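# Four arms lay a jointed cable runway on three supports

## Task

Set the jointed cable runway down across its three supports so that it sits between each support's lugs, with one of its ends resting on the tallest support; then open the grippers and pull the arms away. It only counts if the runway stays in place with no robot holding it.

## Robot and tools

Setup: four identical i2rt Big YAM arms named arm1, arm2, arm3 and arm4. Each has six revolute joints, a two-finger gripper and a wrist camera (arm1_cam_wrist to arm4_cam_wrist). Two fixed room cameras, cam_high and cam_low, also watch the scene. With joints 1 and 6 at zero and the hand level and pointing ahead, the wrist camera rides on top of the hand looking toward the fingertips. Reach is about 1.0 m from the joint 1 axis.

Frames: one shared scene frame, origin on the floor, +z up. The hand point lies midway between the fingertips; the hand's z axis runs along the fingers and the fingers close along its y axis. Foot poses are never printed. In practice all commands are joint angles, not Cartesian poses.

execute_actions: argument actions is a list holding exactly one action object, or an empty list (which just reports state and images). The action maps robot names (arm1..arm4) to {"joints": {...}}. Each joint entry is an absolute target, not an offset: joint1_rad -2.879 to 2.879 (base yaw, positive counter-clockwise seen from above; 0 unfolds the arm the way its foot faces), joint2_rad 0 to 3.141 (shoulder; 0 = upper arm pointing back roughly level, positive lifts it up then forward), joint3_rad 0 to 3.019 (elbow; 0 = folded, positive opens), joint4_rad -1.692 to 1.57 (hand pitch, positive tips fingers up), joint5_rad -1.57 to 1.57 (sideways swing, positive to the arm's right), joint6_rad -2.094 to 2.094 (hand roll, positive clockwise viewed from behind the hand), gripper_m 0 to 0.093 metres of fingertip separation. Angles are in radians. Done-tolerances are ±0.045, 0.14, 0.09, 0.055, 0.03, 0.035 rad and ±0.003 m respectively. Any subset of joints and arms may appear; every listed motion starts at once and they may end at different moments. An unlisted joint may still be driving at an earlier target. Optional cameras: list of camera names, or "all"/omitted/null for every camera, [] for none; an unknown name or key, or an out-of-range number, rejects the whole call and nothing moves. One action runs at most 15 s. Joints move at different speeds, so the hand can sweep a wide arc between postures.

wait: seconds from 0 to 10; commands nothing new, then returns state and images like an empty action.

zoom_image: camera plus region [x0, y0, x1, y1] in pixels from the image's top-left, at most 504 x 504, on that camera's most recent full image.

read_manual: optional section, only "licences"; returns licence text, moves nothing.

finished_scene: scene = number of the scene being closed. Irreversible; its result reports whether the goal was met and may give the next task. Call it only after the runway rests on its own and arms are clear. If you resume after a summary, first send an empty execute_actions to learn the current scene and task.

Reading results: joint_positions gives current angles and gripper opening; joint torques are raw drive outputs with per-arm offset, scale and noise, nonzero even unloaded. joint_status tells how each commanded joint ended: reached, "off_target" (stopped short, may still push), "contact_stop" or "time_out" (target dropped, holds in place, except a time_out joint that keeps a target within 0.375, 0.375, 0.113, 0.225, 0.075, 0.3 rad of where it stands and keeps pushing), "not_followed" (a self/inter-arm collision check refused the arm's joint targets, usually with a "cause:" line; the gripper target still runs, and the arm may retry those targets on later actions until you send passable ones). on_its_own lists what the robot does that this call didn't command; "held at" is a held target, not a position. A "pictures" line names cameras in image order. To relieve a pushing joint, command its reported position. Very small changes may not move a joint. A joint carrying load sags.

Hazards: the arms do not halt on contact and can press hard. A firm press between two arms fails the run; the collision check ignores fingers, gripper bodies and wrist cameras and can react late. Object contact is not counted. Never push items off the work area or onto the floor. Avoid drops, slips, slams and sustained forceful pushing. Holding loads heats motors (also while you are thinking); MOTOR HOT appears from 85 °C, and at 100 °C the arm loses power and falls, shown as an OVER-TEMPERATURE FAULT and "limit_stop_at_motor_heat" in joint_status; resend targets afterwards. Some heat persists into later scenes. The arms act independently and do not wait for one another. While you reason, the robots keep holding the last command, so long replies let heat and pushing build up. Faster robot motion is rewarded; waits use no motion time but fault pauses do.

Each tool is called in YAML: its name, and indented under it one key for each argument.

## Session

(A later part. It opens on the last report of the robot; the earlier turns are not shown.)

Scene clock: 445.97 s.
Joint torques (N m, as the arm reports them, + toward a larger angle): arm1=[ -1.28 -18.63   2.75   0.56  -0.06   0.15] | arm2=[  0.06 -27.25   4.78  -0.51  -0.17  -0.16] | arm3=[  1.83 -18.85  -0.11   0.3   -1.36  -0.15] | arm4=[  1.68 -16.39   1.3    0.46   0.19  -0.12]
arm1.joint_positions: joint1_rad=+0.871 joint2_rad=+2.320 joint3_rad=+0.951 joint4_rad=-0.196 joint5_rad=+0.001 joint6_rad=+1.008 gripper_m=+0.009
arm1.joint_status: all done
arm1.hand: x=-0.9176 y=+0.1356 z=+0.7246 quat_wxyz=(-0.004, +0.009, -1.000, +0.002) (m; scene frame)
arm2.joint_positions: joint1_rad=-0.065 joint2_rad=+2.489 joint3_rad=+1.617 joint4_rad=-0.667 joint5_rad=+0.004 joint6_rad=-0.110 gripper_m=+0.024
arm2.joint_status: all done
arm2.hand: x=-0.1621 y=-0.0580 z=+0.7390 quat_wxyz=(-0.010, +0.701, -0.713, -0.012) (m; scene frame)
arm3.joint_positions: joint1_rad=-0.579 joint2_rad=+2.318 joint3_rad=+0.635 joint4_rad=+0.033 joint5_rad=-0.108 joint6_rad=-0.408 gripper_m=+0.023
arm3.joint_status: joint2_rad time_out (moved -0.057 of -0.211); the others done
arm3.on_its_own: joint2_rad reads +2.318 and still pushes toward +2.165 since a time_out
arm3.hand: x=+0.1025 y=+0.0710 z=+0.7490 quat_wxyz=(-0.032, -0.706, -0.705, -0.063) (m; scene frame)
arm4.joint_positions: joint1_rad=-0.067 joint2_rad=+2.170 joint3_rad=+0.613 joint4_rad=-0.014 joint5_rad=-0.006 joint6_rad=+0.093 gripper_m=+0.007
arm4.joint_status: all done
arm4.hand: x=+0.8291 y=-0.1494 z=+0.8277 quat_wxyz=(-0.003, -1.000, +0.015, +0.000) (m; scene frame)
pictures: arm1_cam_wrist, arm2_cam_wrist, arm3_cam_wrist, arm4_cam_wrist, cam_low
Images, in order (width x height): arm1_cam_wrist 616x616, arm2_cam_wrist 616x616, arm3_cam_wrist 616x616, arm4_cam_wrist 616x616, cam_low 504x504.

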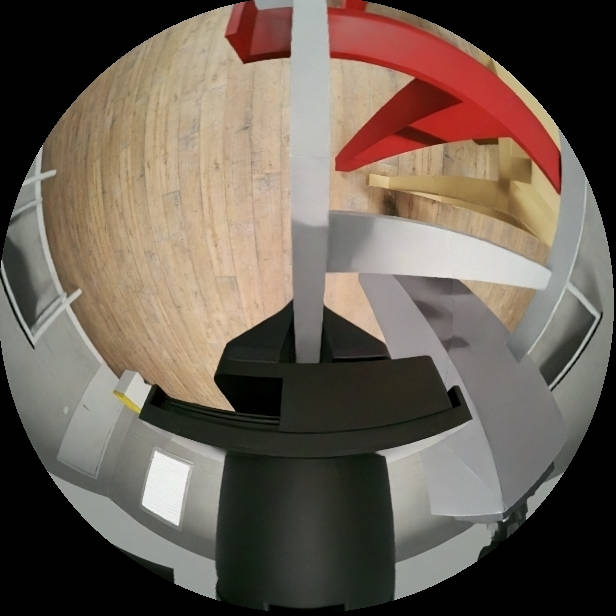

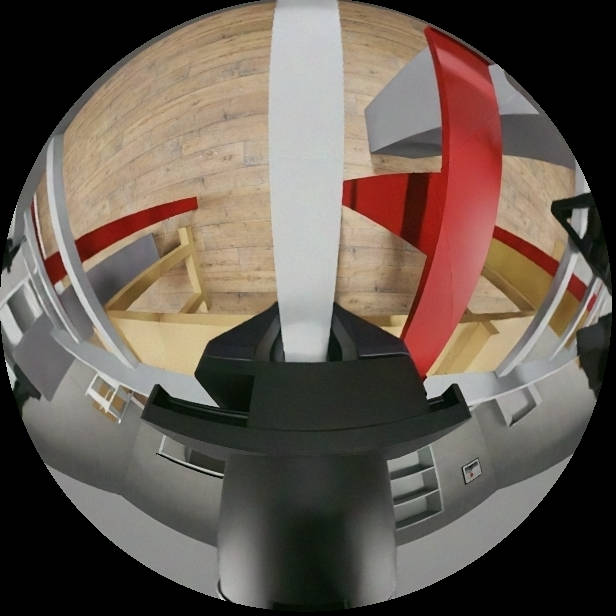

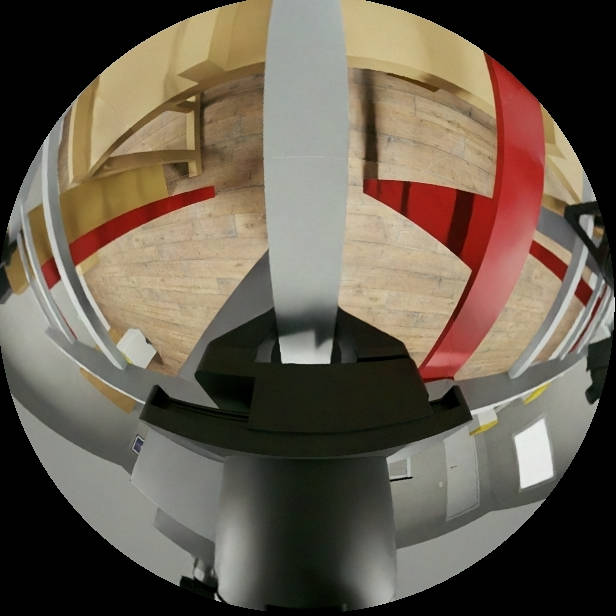

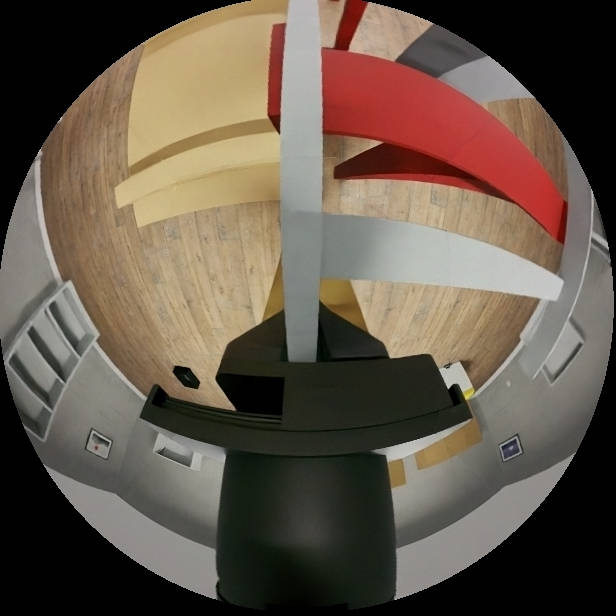

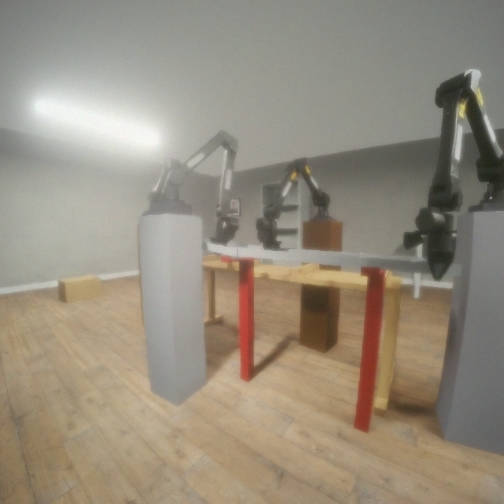

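zoom_image:
  camera: "arm1_cam_wrist"
  region: [440, 60, 616, 260]

zoom_image:
  camera: "arm4_cam_wrist"
  region: [220, 0, 400, 160]

zoom_image:
  camera: "arm4_cam_wrist"
  region: [440, 100, 616, 300]

zoom_image:
  camera: "arm3_cam_wrist"
  region: [420, 20, 600, 180]

Region (440, 60, 616, 260) of arm1_cam_wrist's 616x616 image, scaled by 2.520, with more detail than that image has; it fills the left 444 columns of this view, and the rest is white.

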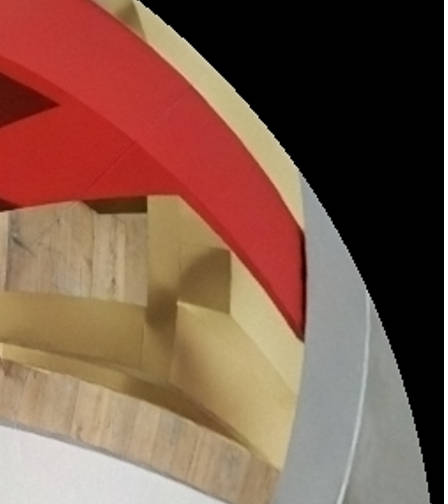

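Region (220, 0, 400, 160) of arm4_cam_wrist's 616x616 image, scaled by 2.800, with more detail than that image has.

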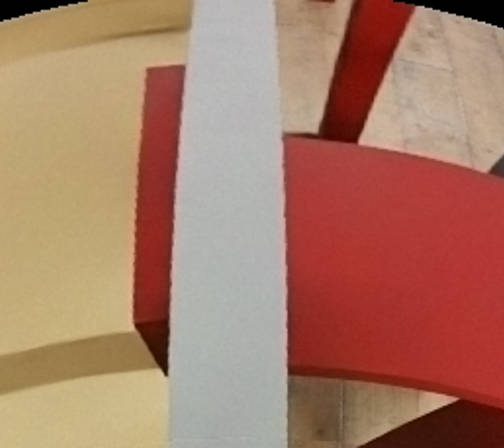

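Region (440, 100, 616, 300) of arm4_cam_wrist's 616x616 image, scaled by 2.520, with more detail than that image has; it fills the left 444 columns of this view, and the rest is white.

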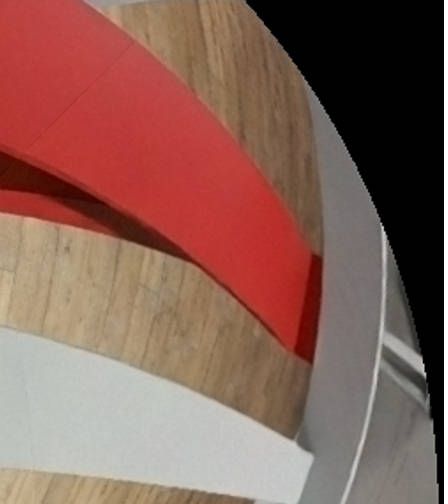

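Region (420, 20, 600, 180) of arm3_cam_wrist's 616x616 image, scaled by 2.800, with more detail than that image has.

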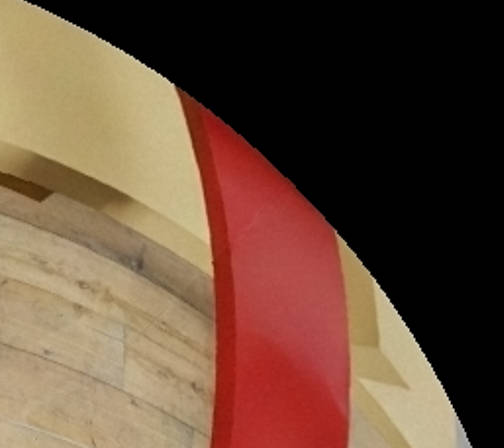

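execute_actions:
  actions:
    - {"arm1":{"joints":{"joint1_rad":0.847,"joint2_rad":2.236,"joint3_rad":0.939,"joint4_rad":-0.183,"joint6_rad":1.0}},"arm2":{"joints":{"joint1_rad":-0.066,"joint2_rad":2.392,"joint3_rad":1.655,"joint4_rad":-0.71,"joint6_rad":-0.12}},"arm3":{"joints":{"joint1_rad":-0.57,"joint2_rad":2.178,"joint3_rad":0.60,"joint4_rad":0.075,"joint5_rad":-0.135,"joint6_rad":-0.40}},"arm4":{"joints":{"joint1_rad":-0.068,"joint6_rad":0.085}}}
  cameras: ["arm1_cam_wrist","arm2_cam_wrist","arm3_cam_wrist","arm4_cam_wrist"]

Scene clock: 520.13 s.
Joint torques (N m, as the arm reports them, + toward a larger angle): arm1=[ -2.4  -18.46   1.83   0.68  -0.01  -0.03] | arm2=[  0.26 -26.36   7.44  -1.26  -0.18  -0.11] | arm3=[  1.42 -17.69  -3.88   0.77  -1.52  -0.18] | arm4=[  1.39 -16.47   1.29   0.49  -0.03  -0.04]
arm1.joint_positions: joint1_rad=+0.870 joint2_rad=+2.317 joint3_rad=+0.941 joint4_rad=-0.184 joint5_rad=+0.000 joint6_rad=+1.005 gripper_m=+0.009
arm1.joint_status: all done
arm1.hand: x=-0.9183 y=+0.1336 z=+0.7249 quat_wxyz=(-0.004, +0.010, -1.000, +0.000) (m; scene frame)
arm2.joint_positions: joint1_rad=-0.065 joint2_rad=+2.489 joint3_rad=+1.617 joint4_rad=-0.667 joint5_rad=+0.004 joint6_rad=-0.110 gripper_m=+0.024
arm2.joint_status: all done
arm2.hand: x=-0.1621 y=-0.0580 z=+0.7390 quat_wxyz=(-0.010, +0.701, -0.713, -0.012) (m; scene frame)
arm3.joint_positions: joint1_rad=-0.579 joint2_rad=+2.318 joint3_rad=+0.628 joint4_rad=+0.046 joint5_rad=-0.106 joint6_rad=-0.408 gripper_m=+0.023
arm3.joint_status: joint2_rad time_out (moved +0.000 of -0.140); the others done
arm3.on_its_own: joint2_rad reads +2.318 and still pushes toward +2.178 since a time_out
arm3.hand: x=+0.1027 y=+0.0724 z=+0.7492 quat_wxyz=(-0.032, -0.706, -0.705, -0.060) (m; scene frame)
arm4.joint_positions: joint1_rad=-0.067 joint2_rad=+2.170 joint3_rad=+0.613 joint4_rad=-0.014 joint5_rad=+0.000 joint6_rad=+0.093 gripper_m=+0.007
arm4.joint_status: all done
arm4.hand: x=+0.8290 y=-0.1483 z=+0.8277 quat_wxyz=(+0.000, -1.000, +0.015, +0.000) (m; scene frame)
pictures: arm1_cam_wrist, arm2_cam_wrist, arm3_cam_wrist, arm4_cam_wrist
Images, in order (width x height): arm1_cam_wrist 616x616, arm2_cam_wrist 616x616, arm3_cam_wrist 616x616, arm4_cam_wrist 616x616.

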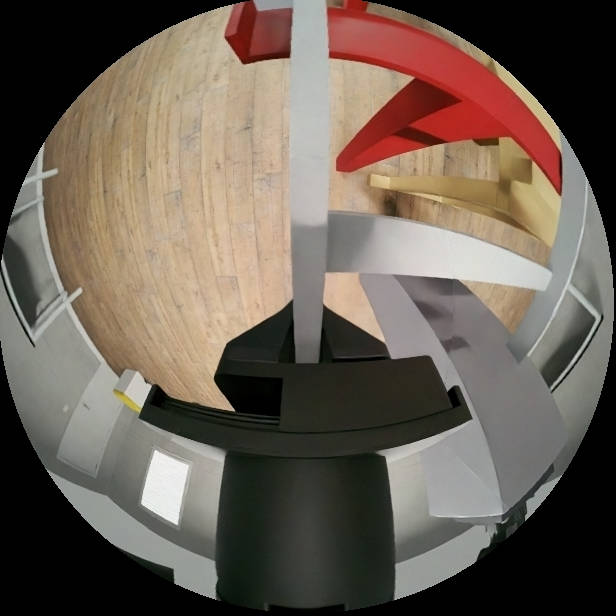

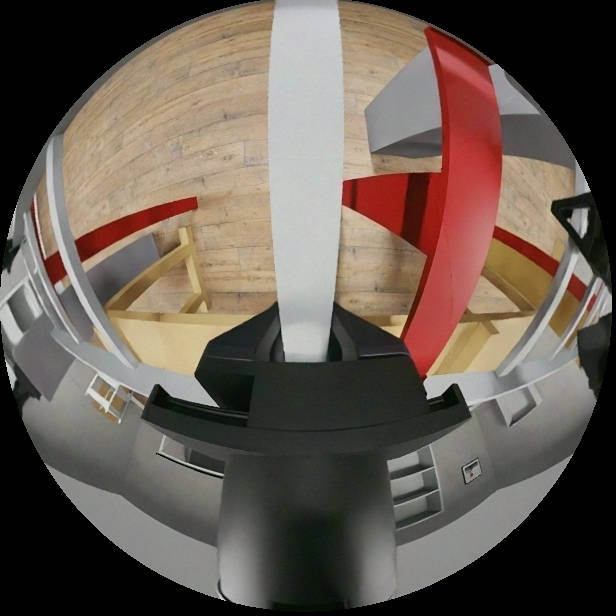

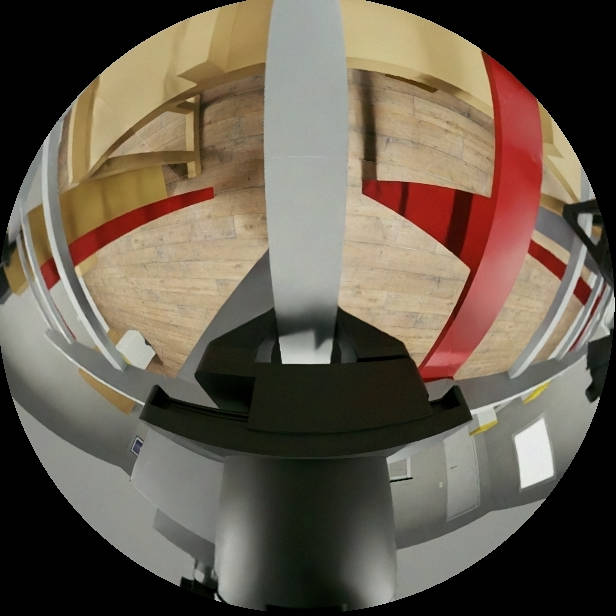

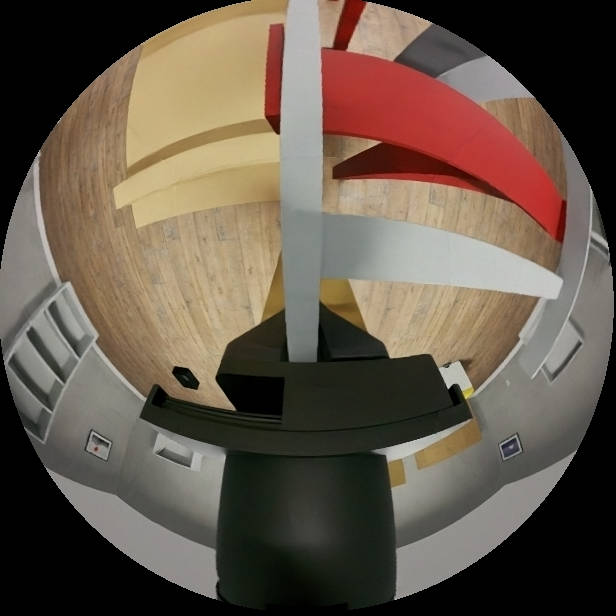

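execute_actions:
  actions:
    - {"arm1":{"joints":{"joint1_rad":0.84,"joint2_rad":2.269,"joint3_rad":0.94,"joint4_rad":-0.178}},"arm2":{"joints":{"joint2_rad":2.43,"joint3_rad":1.645,"joint4_rad":-0.71}},"arm3":{"joints":{"joint1_rad":-0.565,"joint2_rad":2.195,"joint3_rad":0.628,"joint4_rad":0.09}},"arm4":{"joints":{"joint1_rad":-0.046,"joint2_rad":2.122,"joint3_rad":0.63,"joint4_rad":0.0,"joint6_rad":0.10}}}
  cameras: ["arm1_cam_wrist","arm2_cam_wrist","arm3_cam_wrist","arm4_cam_wrist"]

zoom_image:
  camera: "arm2_cam_wrist"
  region: [380, 0, 560, 120]

zoom_image:
  camera: "arm3_cam_wrist"
  region: [380, 300, 560, 420]

Scene clock: 550.13 s.
Joint torques (N m, as the arm reports them, + toward a larger angle): arm1=[ -2.74 -16.32   1.9    0.77   0.13  -0.02] | arm2=[  0.29 -23.59   6.74  -1.24  -0.17  -0.12] | arm3=[  1.12 -16.93  -1.17   1.27  -1.5   -0.13] | arm4=[  2.88 -14.1    2.36   0.47  -0.1    0.06]
arm1.joint_positions: joint1_rad=+0.868 joint2_rad=+2.317 joint3_rad=+0.941 joint4_rad=-0.181 joint5_rad=-0.003 joint6_rad=+1.004 gripper_m=+0.009
arm1.joint_status: all done
arm1.hand: x=-0.9180 y=+0.1343 z=+0.7249 quat_wxyz=(-0.004, +0.010, -1.000, -0.002) (m; scene frame)
arm2.joint_positions: joint1_rad=-0.065 joint2_rad=+2.489 joint3_rad=+1.617 joint4_rad=-0.667 joint5_rad=+0.004 joint6_rad=-0.110 gripper_m=+0.024
arm2.joint_status: all done
arm2.hand: x=-0.1621 y=-0.0580 z=+0.7390 quat_wxyz=(-0.010, +0.701, -0.713, -0.012) (m; scene frame)
arm3.joint_positions: joint1_rad=-0.579 joint2_rad=+2.318 joint3_rad=+0.628 joint4_rad=+0.049 joint5_rad=-0.107 joint6_rad=-0.408 gripper_m=+0.023
arm3.joint_status: all done
arm3.hand: x=+0.1024 y=+0.0717 z=+0.7492 quat_wxyz=(-0.033, -0.706, -0.705, -0.058) (m; scene frame)
arm4.joint_positions: joint1_rad=-0.063 joint2_rad=+2.170 joint3_rad=+0.613 joint4_rad=-0.014 joint5_rad=+0.003 joint6_rad=+0.098 gripper_m=+0.007
arm4.joint_status: all done
arm4.hand: x=+0.8291 y=-0.1491 z=+0.8277 quat_wxyz=(+0.001, -1.000, +0.015, +0.000) (m; scene frame)
pictures: arm1_cam_wrist, arm2_cam_wrist, arm3_cam_wrist, arm4_cam_wrist
Images, in order (width x height): arm1_cam_wrist 616x616, arm2_cam_wrist 616x616, arm3_cam_wrist 616x616, arm4_cam_wrist 616x616.

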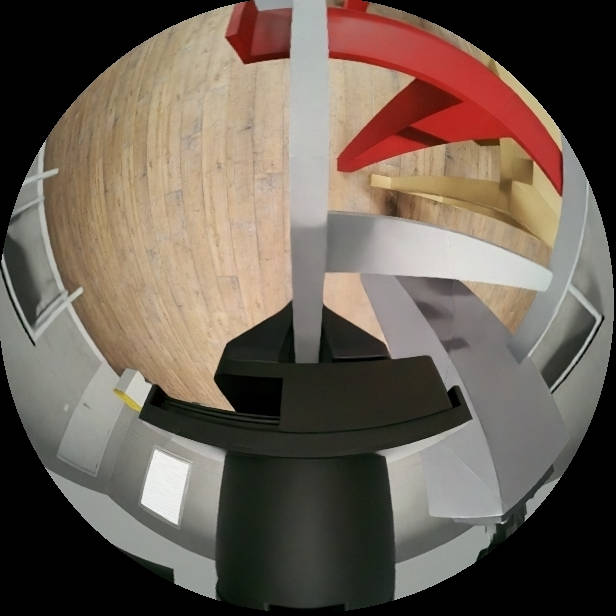

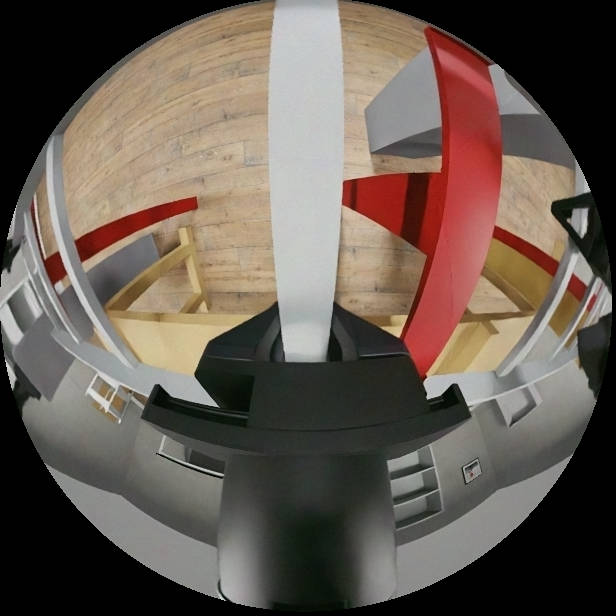

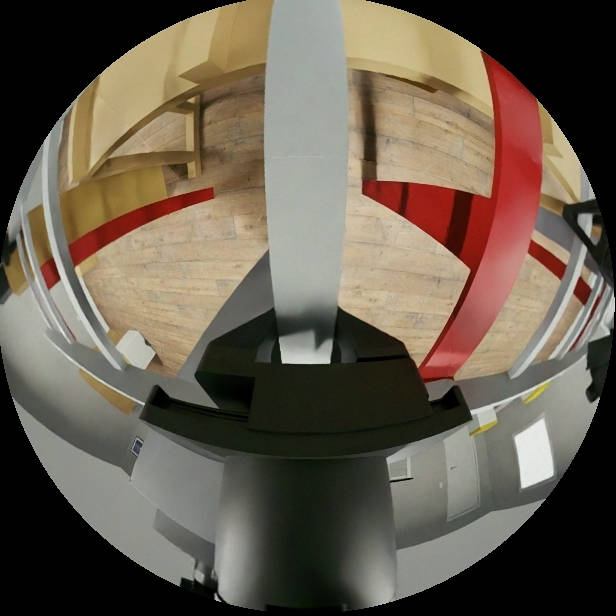

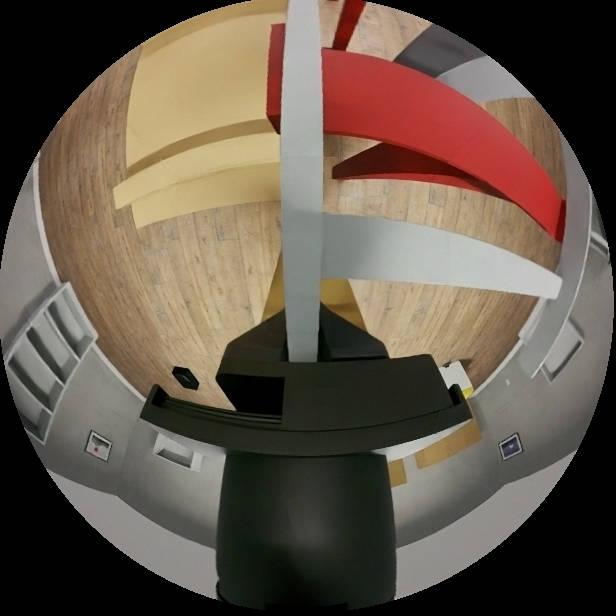

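Region (380, 0, 560, 120) of arm2_cam_wrist's 616x616 image, scaled by 2.800, with more detail than that image has.

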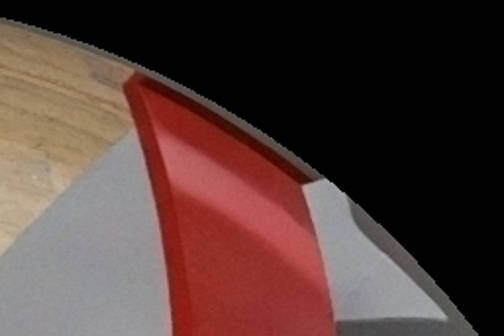

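Region (380, 300, 560, 420) of arm3_cam_wrist's 616x616 image, scaled by 2.800, with more detail than that image has.

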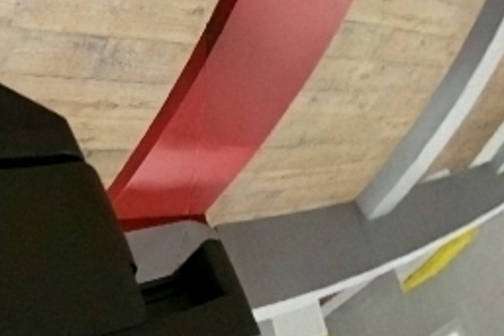

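execute_actions:
  actions:
    - {"arm1":{"joints":{"joint1_rad":0.853,"joint2_rad":2.317,"joint3_rad":0.993,"joint4_rad":-0.16}},"arm2":{"joints":{"joint2_rad":2.49,"joint3_rad":1.698,"joint4_rad":-0.70}},"arm3":{"joints":{"joint1_rad":-0.58,"joint2_rad":2.26,"joint3_rad":0.65,"joint4_rad":0.125,"joint5_rad":-0.14,"joint6_rad":-0.41}},"arm4":{"joints":{"joint1_rad":-0.056,"joint2_rad":2.162,"joint3_rad":0.645,"joint4_rad":0.035,"joint6_rad":0.095}}}
  cameras: ["arm1_cam_wrist","arm2_cam_wrist","arm3_cam_wrist","arm4_cam_wrist","cam_low"]

zoom_image:
  camera: "cam_low"
  region: [200, 235, 300, 285]

zoom_image:
  camera: "cam_low"
  region: [330, 240, 430, 290]

Scene clock: 585.07 s.
Joint torques (N m, as the arm reports them, + toward a larger angle): arm1=[ -1.74 -15.47   4.03   1.11   0.17  -0.03] | arm2=[  0.33 -20.73   8.76  -0.16  -0.26  -0.14] | arm3=[  0.77 -14.22  -0.21   0.89  -1.41  -0.2 ] | arm4=[  1.9  -13.06   3.02   0.97  -0.09   0.  ]
arm1.joint_positions: joint1_rad=+0.868 joint2_rad=+2.352 joint3_rad=+0.963 joint4_rad=-0.171 joint5_rad=-0.004 joint6_rad=+1.004 gripper_m=+0.009
arm1.joint_status: all done
arm1.hand: x=-0.9166 y=+0.1367 z=+0.7133 quat_wxyz=(-0.003, +0.010, -1.000, -0.002) (m; scene frame)
arm2.joint_positions: joint1_rad=-0.065 joint2_rad=+2.510 joint3_rad=+1.640 joint4_rad=-0.687 joint5_rad=+0.006 joint6_rad=-0.108 gripper_m=+0.024
arm2.joint_status: all done
arm2.hand: x=-0.1617 y=-0.0577 z=+0.7328 quat_wxyz=(-0.004, +0.700, -0.714, -0.006) (m; scene frame)
arm3.joint_positions: joint1_rad=-0.579 joint2_rad=+2.357 joint3_rad=+0.637 joint4_rad=+0.093 joint5_rad=-0.115 joint6_rad=-0.408 gripper_m=+0.023
arm3.joint_status: all done
arm3.hand: x=+0.1034 y=+0.0705 z=+0.7385 quat_wxyz=(-0.039, -0.706, -0.705, -0.053) (m; scene frame)
arm4.joint_positions: joint1_rad=-0.063 joint2_rad=+2.195 joint3_rad=+0.617 joint4_rad=+0.008 joint5_rad=+0.002 joint6_rad=+0.098 gripper_m=+0.007
arm4.joint_status: all done
arm4.hand: x=+0.8299 y=-0.1492 z=+0.8206 quat_wxyz=(+0.001, -1.000, +0.015, +0.001) (m; scene frame)
pictures: arm1_cam_wrist, arm2_cam_wrist, arm3_cam_wrist, arm4_cam_wrist, cam_low
Images, in order (width x height): arm1_cam_wrist 616x616, arm2_cam_wrist 616x616, arm3_cam_wrist 616x616, arm4_cam_wrist 616x616, cam_low 504x504.

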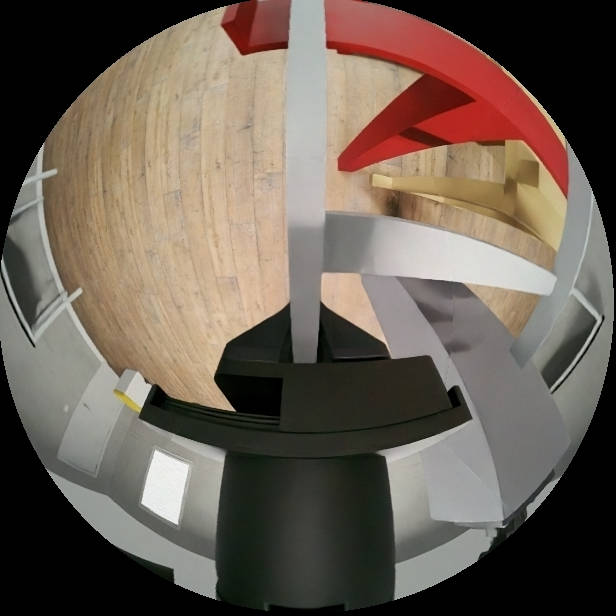

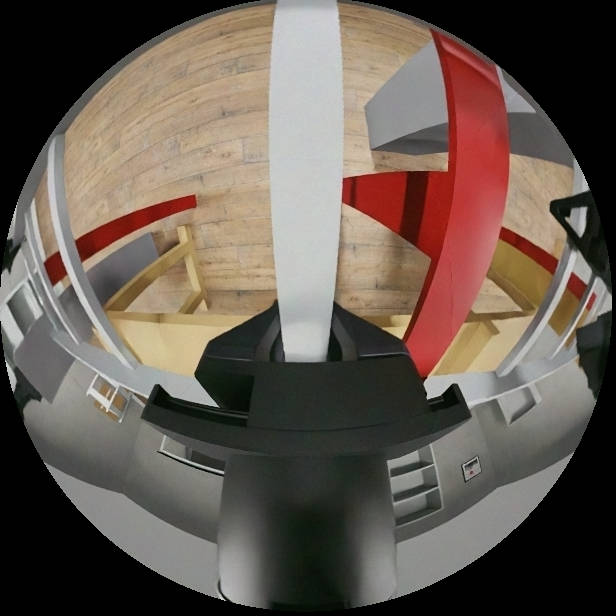

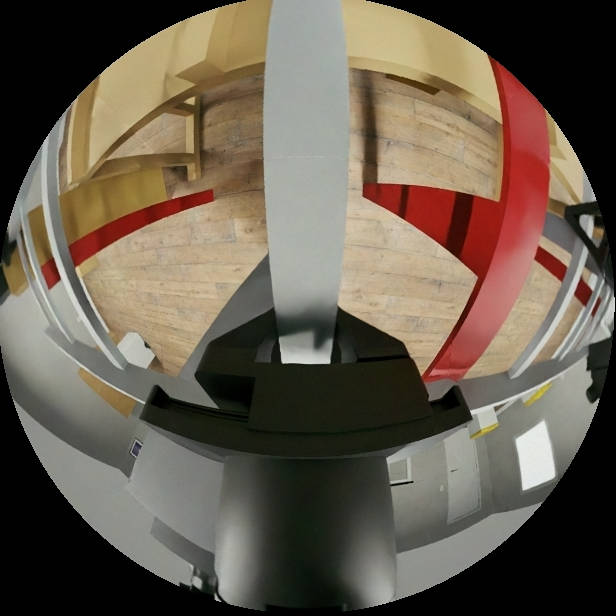

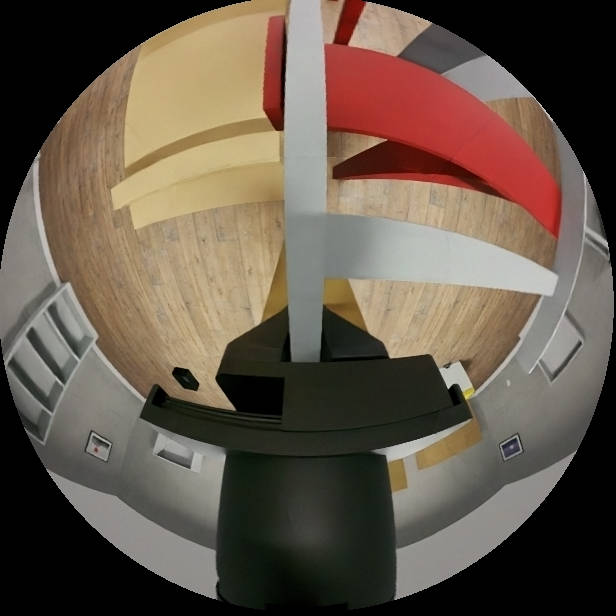

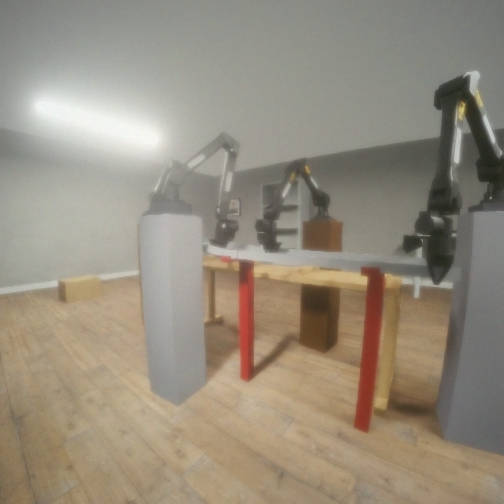

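Region (200, 235, 300, 285) of cam_low's 504x504 image, scaled by 5.040, with more detail than that image has.

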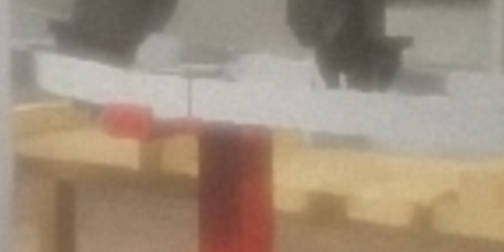

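Region (330, 240, 430, 290) of cam_low's 504x504 image, scaled by 5.040, with more detail than that image has.

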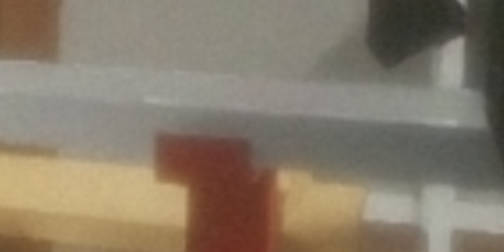

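zoom_image:
  camera: "arm2_cam_wrist"
  region: [380, 0, 560, 120]

zoom_image:
  camera: "arm3_cam_wrist"
  region: [380, 300, 560, 420]

zoom_image:
  camera: "arm2_cam_wrist"
  region: [380, 300, 560, 420]

zoom_image:
  camera: "arm3_cam_wrist"
  region: [420, 20, 600, 180]

Region (380, 0, 560, 120) of arm2_cam_wrist's 616x616 image, scaled by 2.800, with more detail than that image has.

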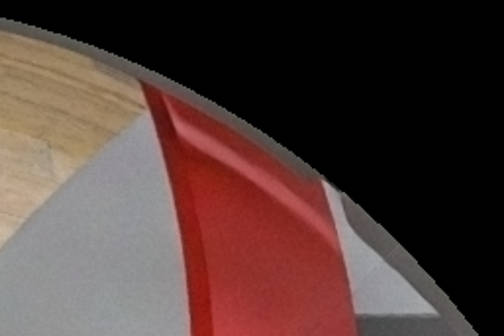

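Region (380, 300, 560, 420) of arm3_cam_wrist's 616x616 image, scaled by 2.800, with more detail than that image has.

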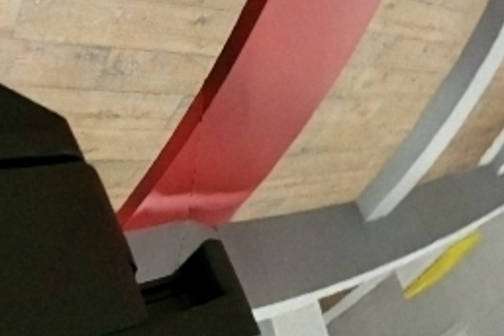

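Region (380, 300, 560, 420) of arm2_cam_wrist's 616x616 image, scaled by 2.800, with more detail than that image has.

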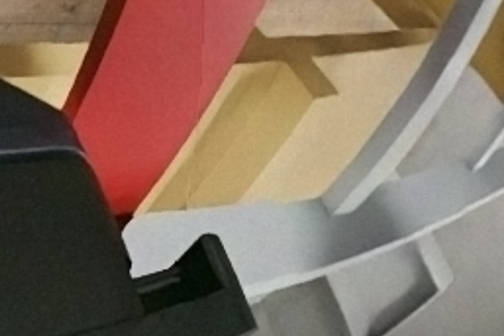

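Region (420, 20, 600, 180) of arm3_cam_wrist's 616x616 image, scaled by 2.800, with more detail than that image has.

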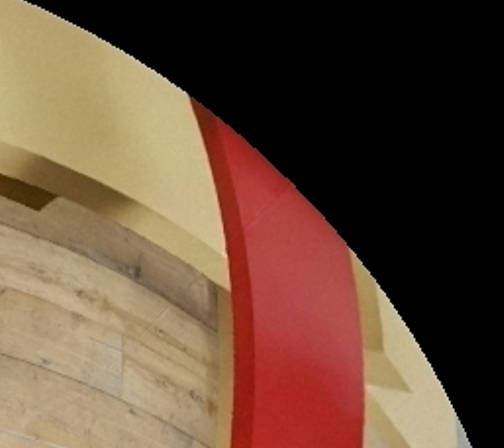

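execute_actions:
  actions: []

Scene clock: 621.90 s.
Joint torques (N m, as the arm reports them, + toward a larger angle): arm1=[ -1.76 -15.45   4.04   1.11   0.18  -0.03] | arm2=[  0.33 -20.86   8.76  -0.17  -0.26  -0.15] | arm3=[  0.34 -15.61  -0.16   0.8   -1.39  -0.28] | arm4=[  2.02 -13.01   3.02   0.97  -0.08   0.01]
arm1.joint_positions: joint1_rad=+0.868 joint2_rad=+2.352 joint3_rad=+0.963 joint4_rad=-0.171 joint5_rad=-0.004 joint6_rad=+1.004 gripper_m=+0.009
arm1.joint_status: all done
arm1.hand: x=-0.9166 y=+0.1367 z=+0.7133 quat_wxyz=(-0.003, +0.010, -1.000, -0.002) (m; scene frame)
arm2.joint_positions: joint1_rad=-0.065 joint2_rad=+2.510 joint3_rad=+1.640 joint4_rad=-0.687 joint5_rad=+0.006 joint6_rad=-0.108 gripper_m=+0.024
arm2.joint_status: all done
arm2.hand: x=-0.1617 y=-0.0577 z=+0.7328 quat_wxyz=(-0.004, +0.700, -0.714, -0.006) (m; scene frame)
arm3.joint_positions: joint1_rad=-0.579 joint2_rad=+2.357 joint3_rad=+0.637 joint4_rad=+0.093 joint5_rad=-0.115 joint6_rad=-0.408 gripper_m=+0.023
arm3.joint_status: all done
arm3.hand: x=+0.1034 y=+0.0705 z=+0.7385 quat_wxyz=(-0.039, -0.706, -0.705, -0.053) (m; scene frame)
arm4.joint_positions: joint1_rad=-0.063 joint2_rad=+2.195 joint3_rad=+0.617 joint4_rad=+0.008 joint5_rad=+0.002 joint6_rad=+0.098 gripper_m=+0.007
arm4.joint_status: all done
arm4.hand: x=+0.8299 y=-0.1492 z=+0.8206 quat_wxyz=(+0.001, -1.000, +0.015, +0.001) (m; scene frame)
pictures: arm1_cam_wrist, arm2_cam_wrist, arm3_cam_wrist, arm4_cam_wrist, cam_high, cam_low
Images, in order (width x height): arm1_cam_wrist 616x616, arm2_cam_wrist 616x616, arm3_cam_wrist 616x616, arm4_cam_wrist 616x616, cam_high 504x504, cam_low 504x504.

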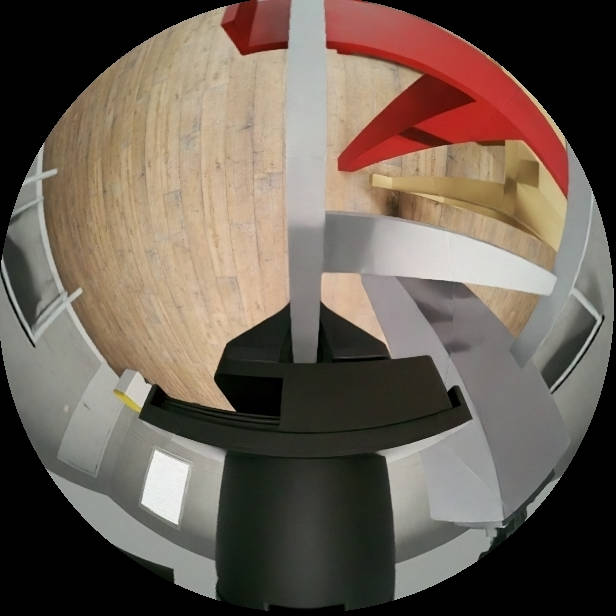

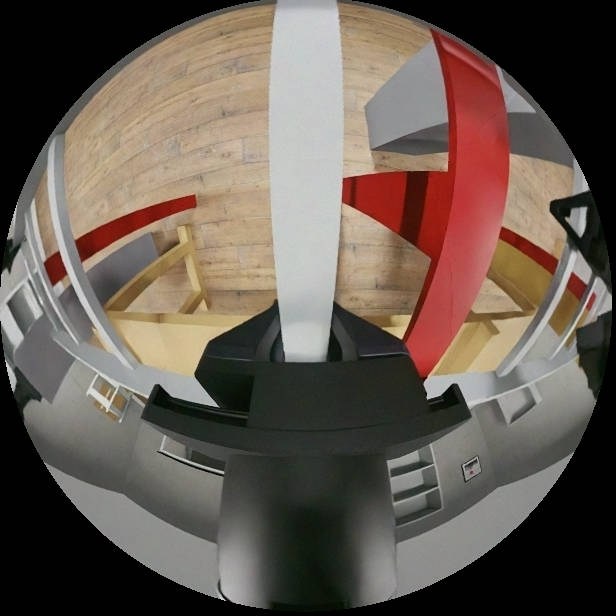

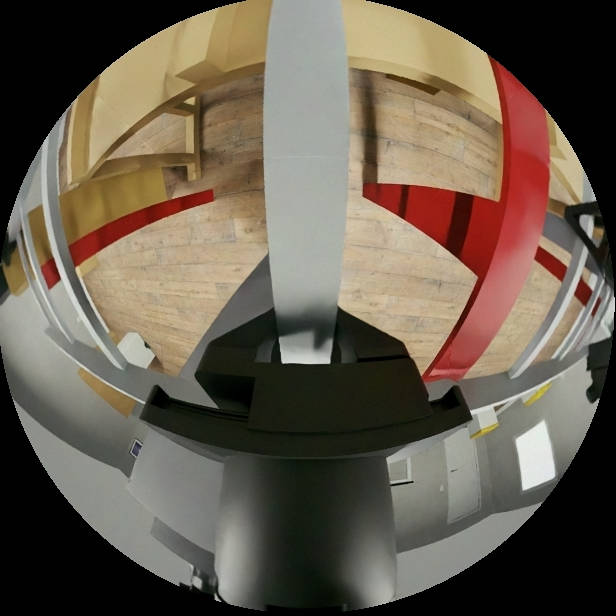

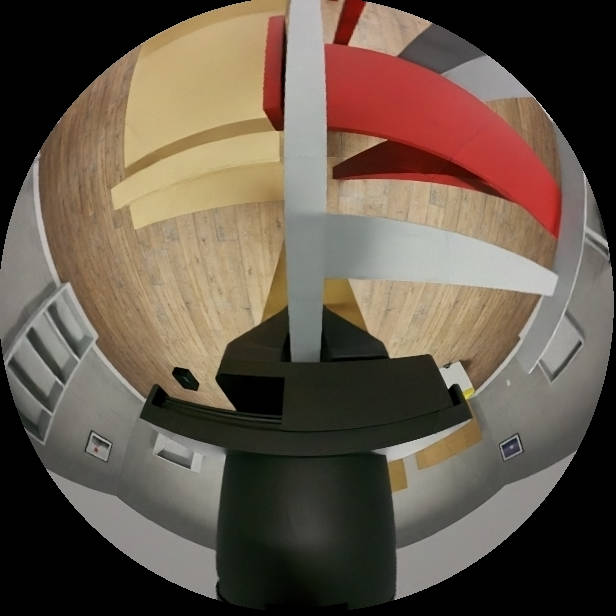

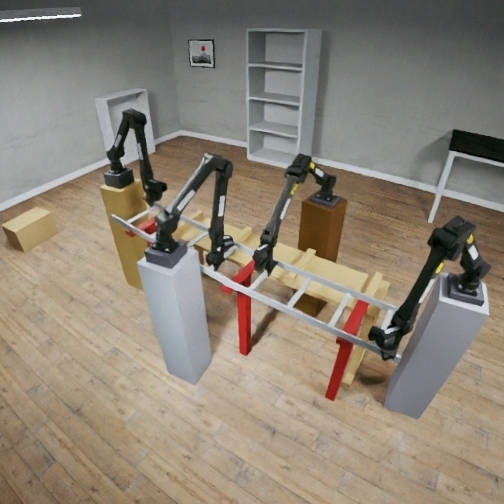

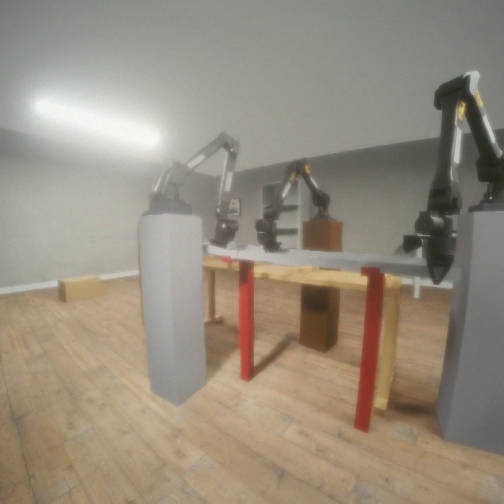

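zoom_image:
  camera: "cam_high"
  region: [190, 230, 410, 380]

zoom_image:
  camera: "cam_low"
  region: [190, 220, 450, 320]

Region (190, 230, 410, 380) of cam_high's 504x504 image, scaled by 2.291, with more detail than that image has; it fills the top 344 rows of this view, and the rest is white.

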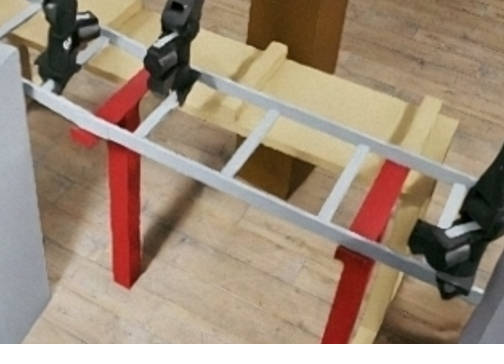

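Region (190, 220, 450, 320) of cam_low's 504x504 image, scaled by 1.938, with more detail than that image has; it fills the top 194 rows of this view, and the rest is white.

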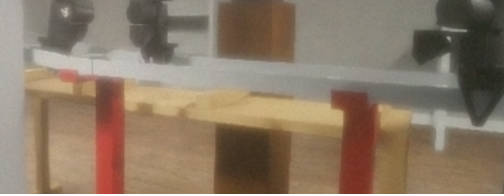

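zoom_image:
  camera: "arm3_cam_wrist"
  region: [400, 30, 616, 246]

zoom_image:
  camera: "arm2_cam_wrist"
  region: [360, 10, 576, 226]

zoom_image:
  camera: "cam_high"
  region: [200, 240, 290, 310]

Region (400, 30, 616, 246) of arm3_cam_wrist's 616x616 image, scaled by 2.333, with more detail than that image has.

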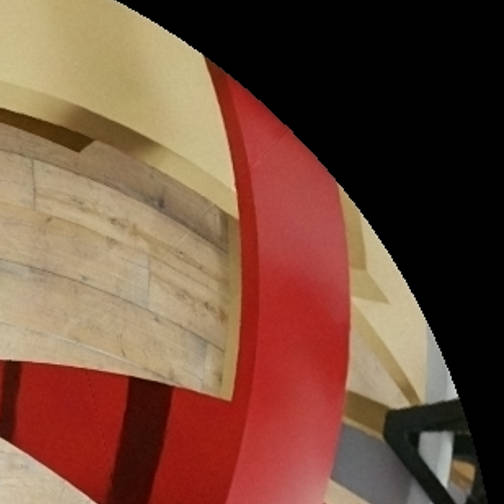

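Region (360, 10, 576, 226) of arm2_cam_wrist's 616x616 image, scaled by 2.333, with more detail than that image has.

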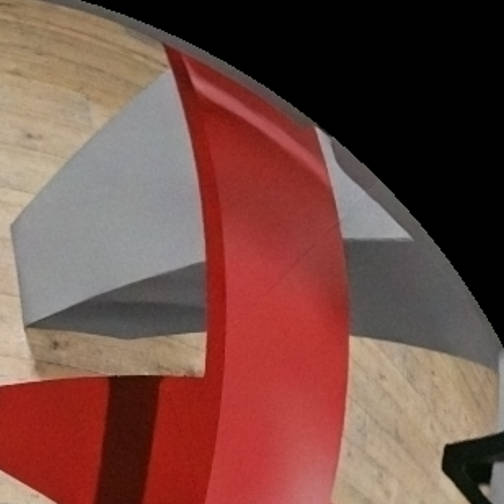

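Region (200, 240, 290, 310) of cam_high's 504x504 image, scaled by 5.600, with more detail than that image has.

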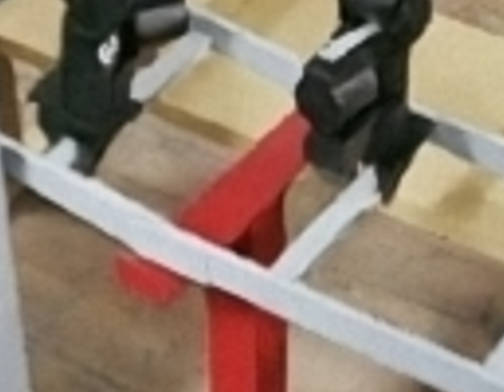

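zoom_image:
  camera: "arm2_cam_wrist"
  region: [370, 300, 530, 420]

zoom_image:
  camera: "arm3_cam_wrist"
  region: [380, 300, 540, 420]

Region (370, 300, 530, 420) of arm2_cam_wrist's 616x616 image, scaled by 3.150, with more detail than that image has; it fills the top 378 rows of this view, and the rest is white.

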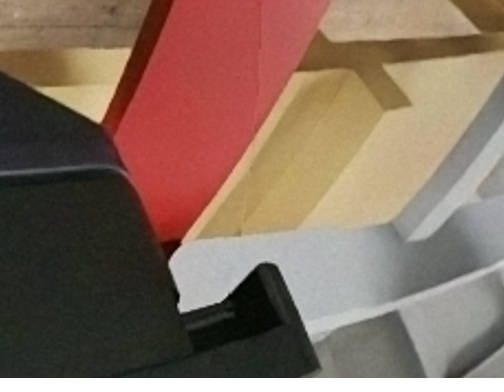

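Region (380, 300, 540, 420) of arm3_cam_wrist's 616x616 image, scaled by 3.150, with more detail than that image has; it fills the top 378 rows of this view, and the rest is white.

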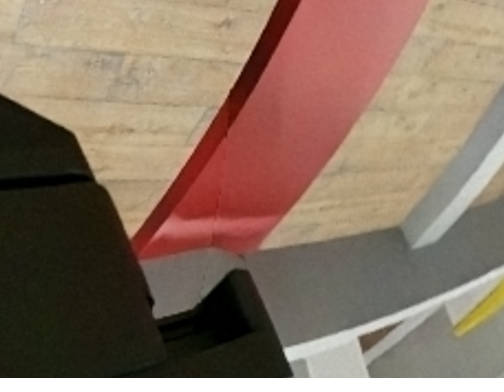

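zoom_image:
  camera: "cam_high"
  region: [310, 290, 400, 360]

zoom_image:
  camera: "cam_high"
  region: [100, 190, 190, 260]

Region (310, 290, 400, 360) of cam_high's 504x504 image, scaled by 5.600, with more detail than that image has.

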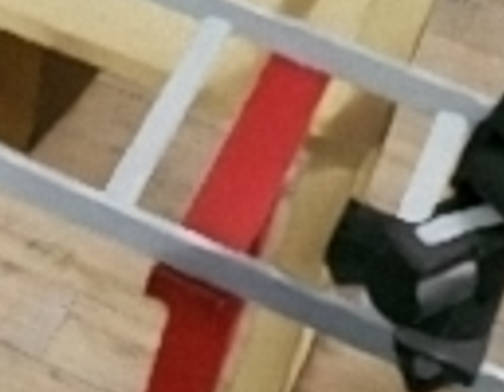

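Region (100, 190, 190, 260) of cam_high's 504x504 image, scaled by 5.600, with more detail than that image has.

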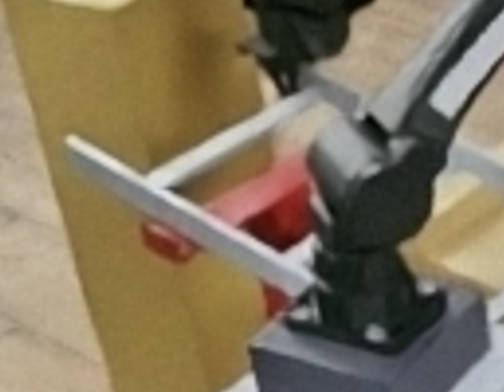

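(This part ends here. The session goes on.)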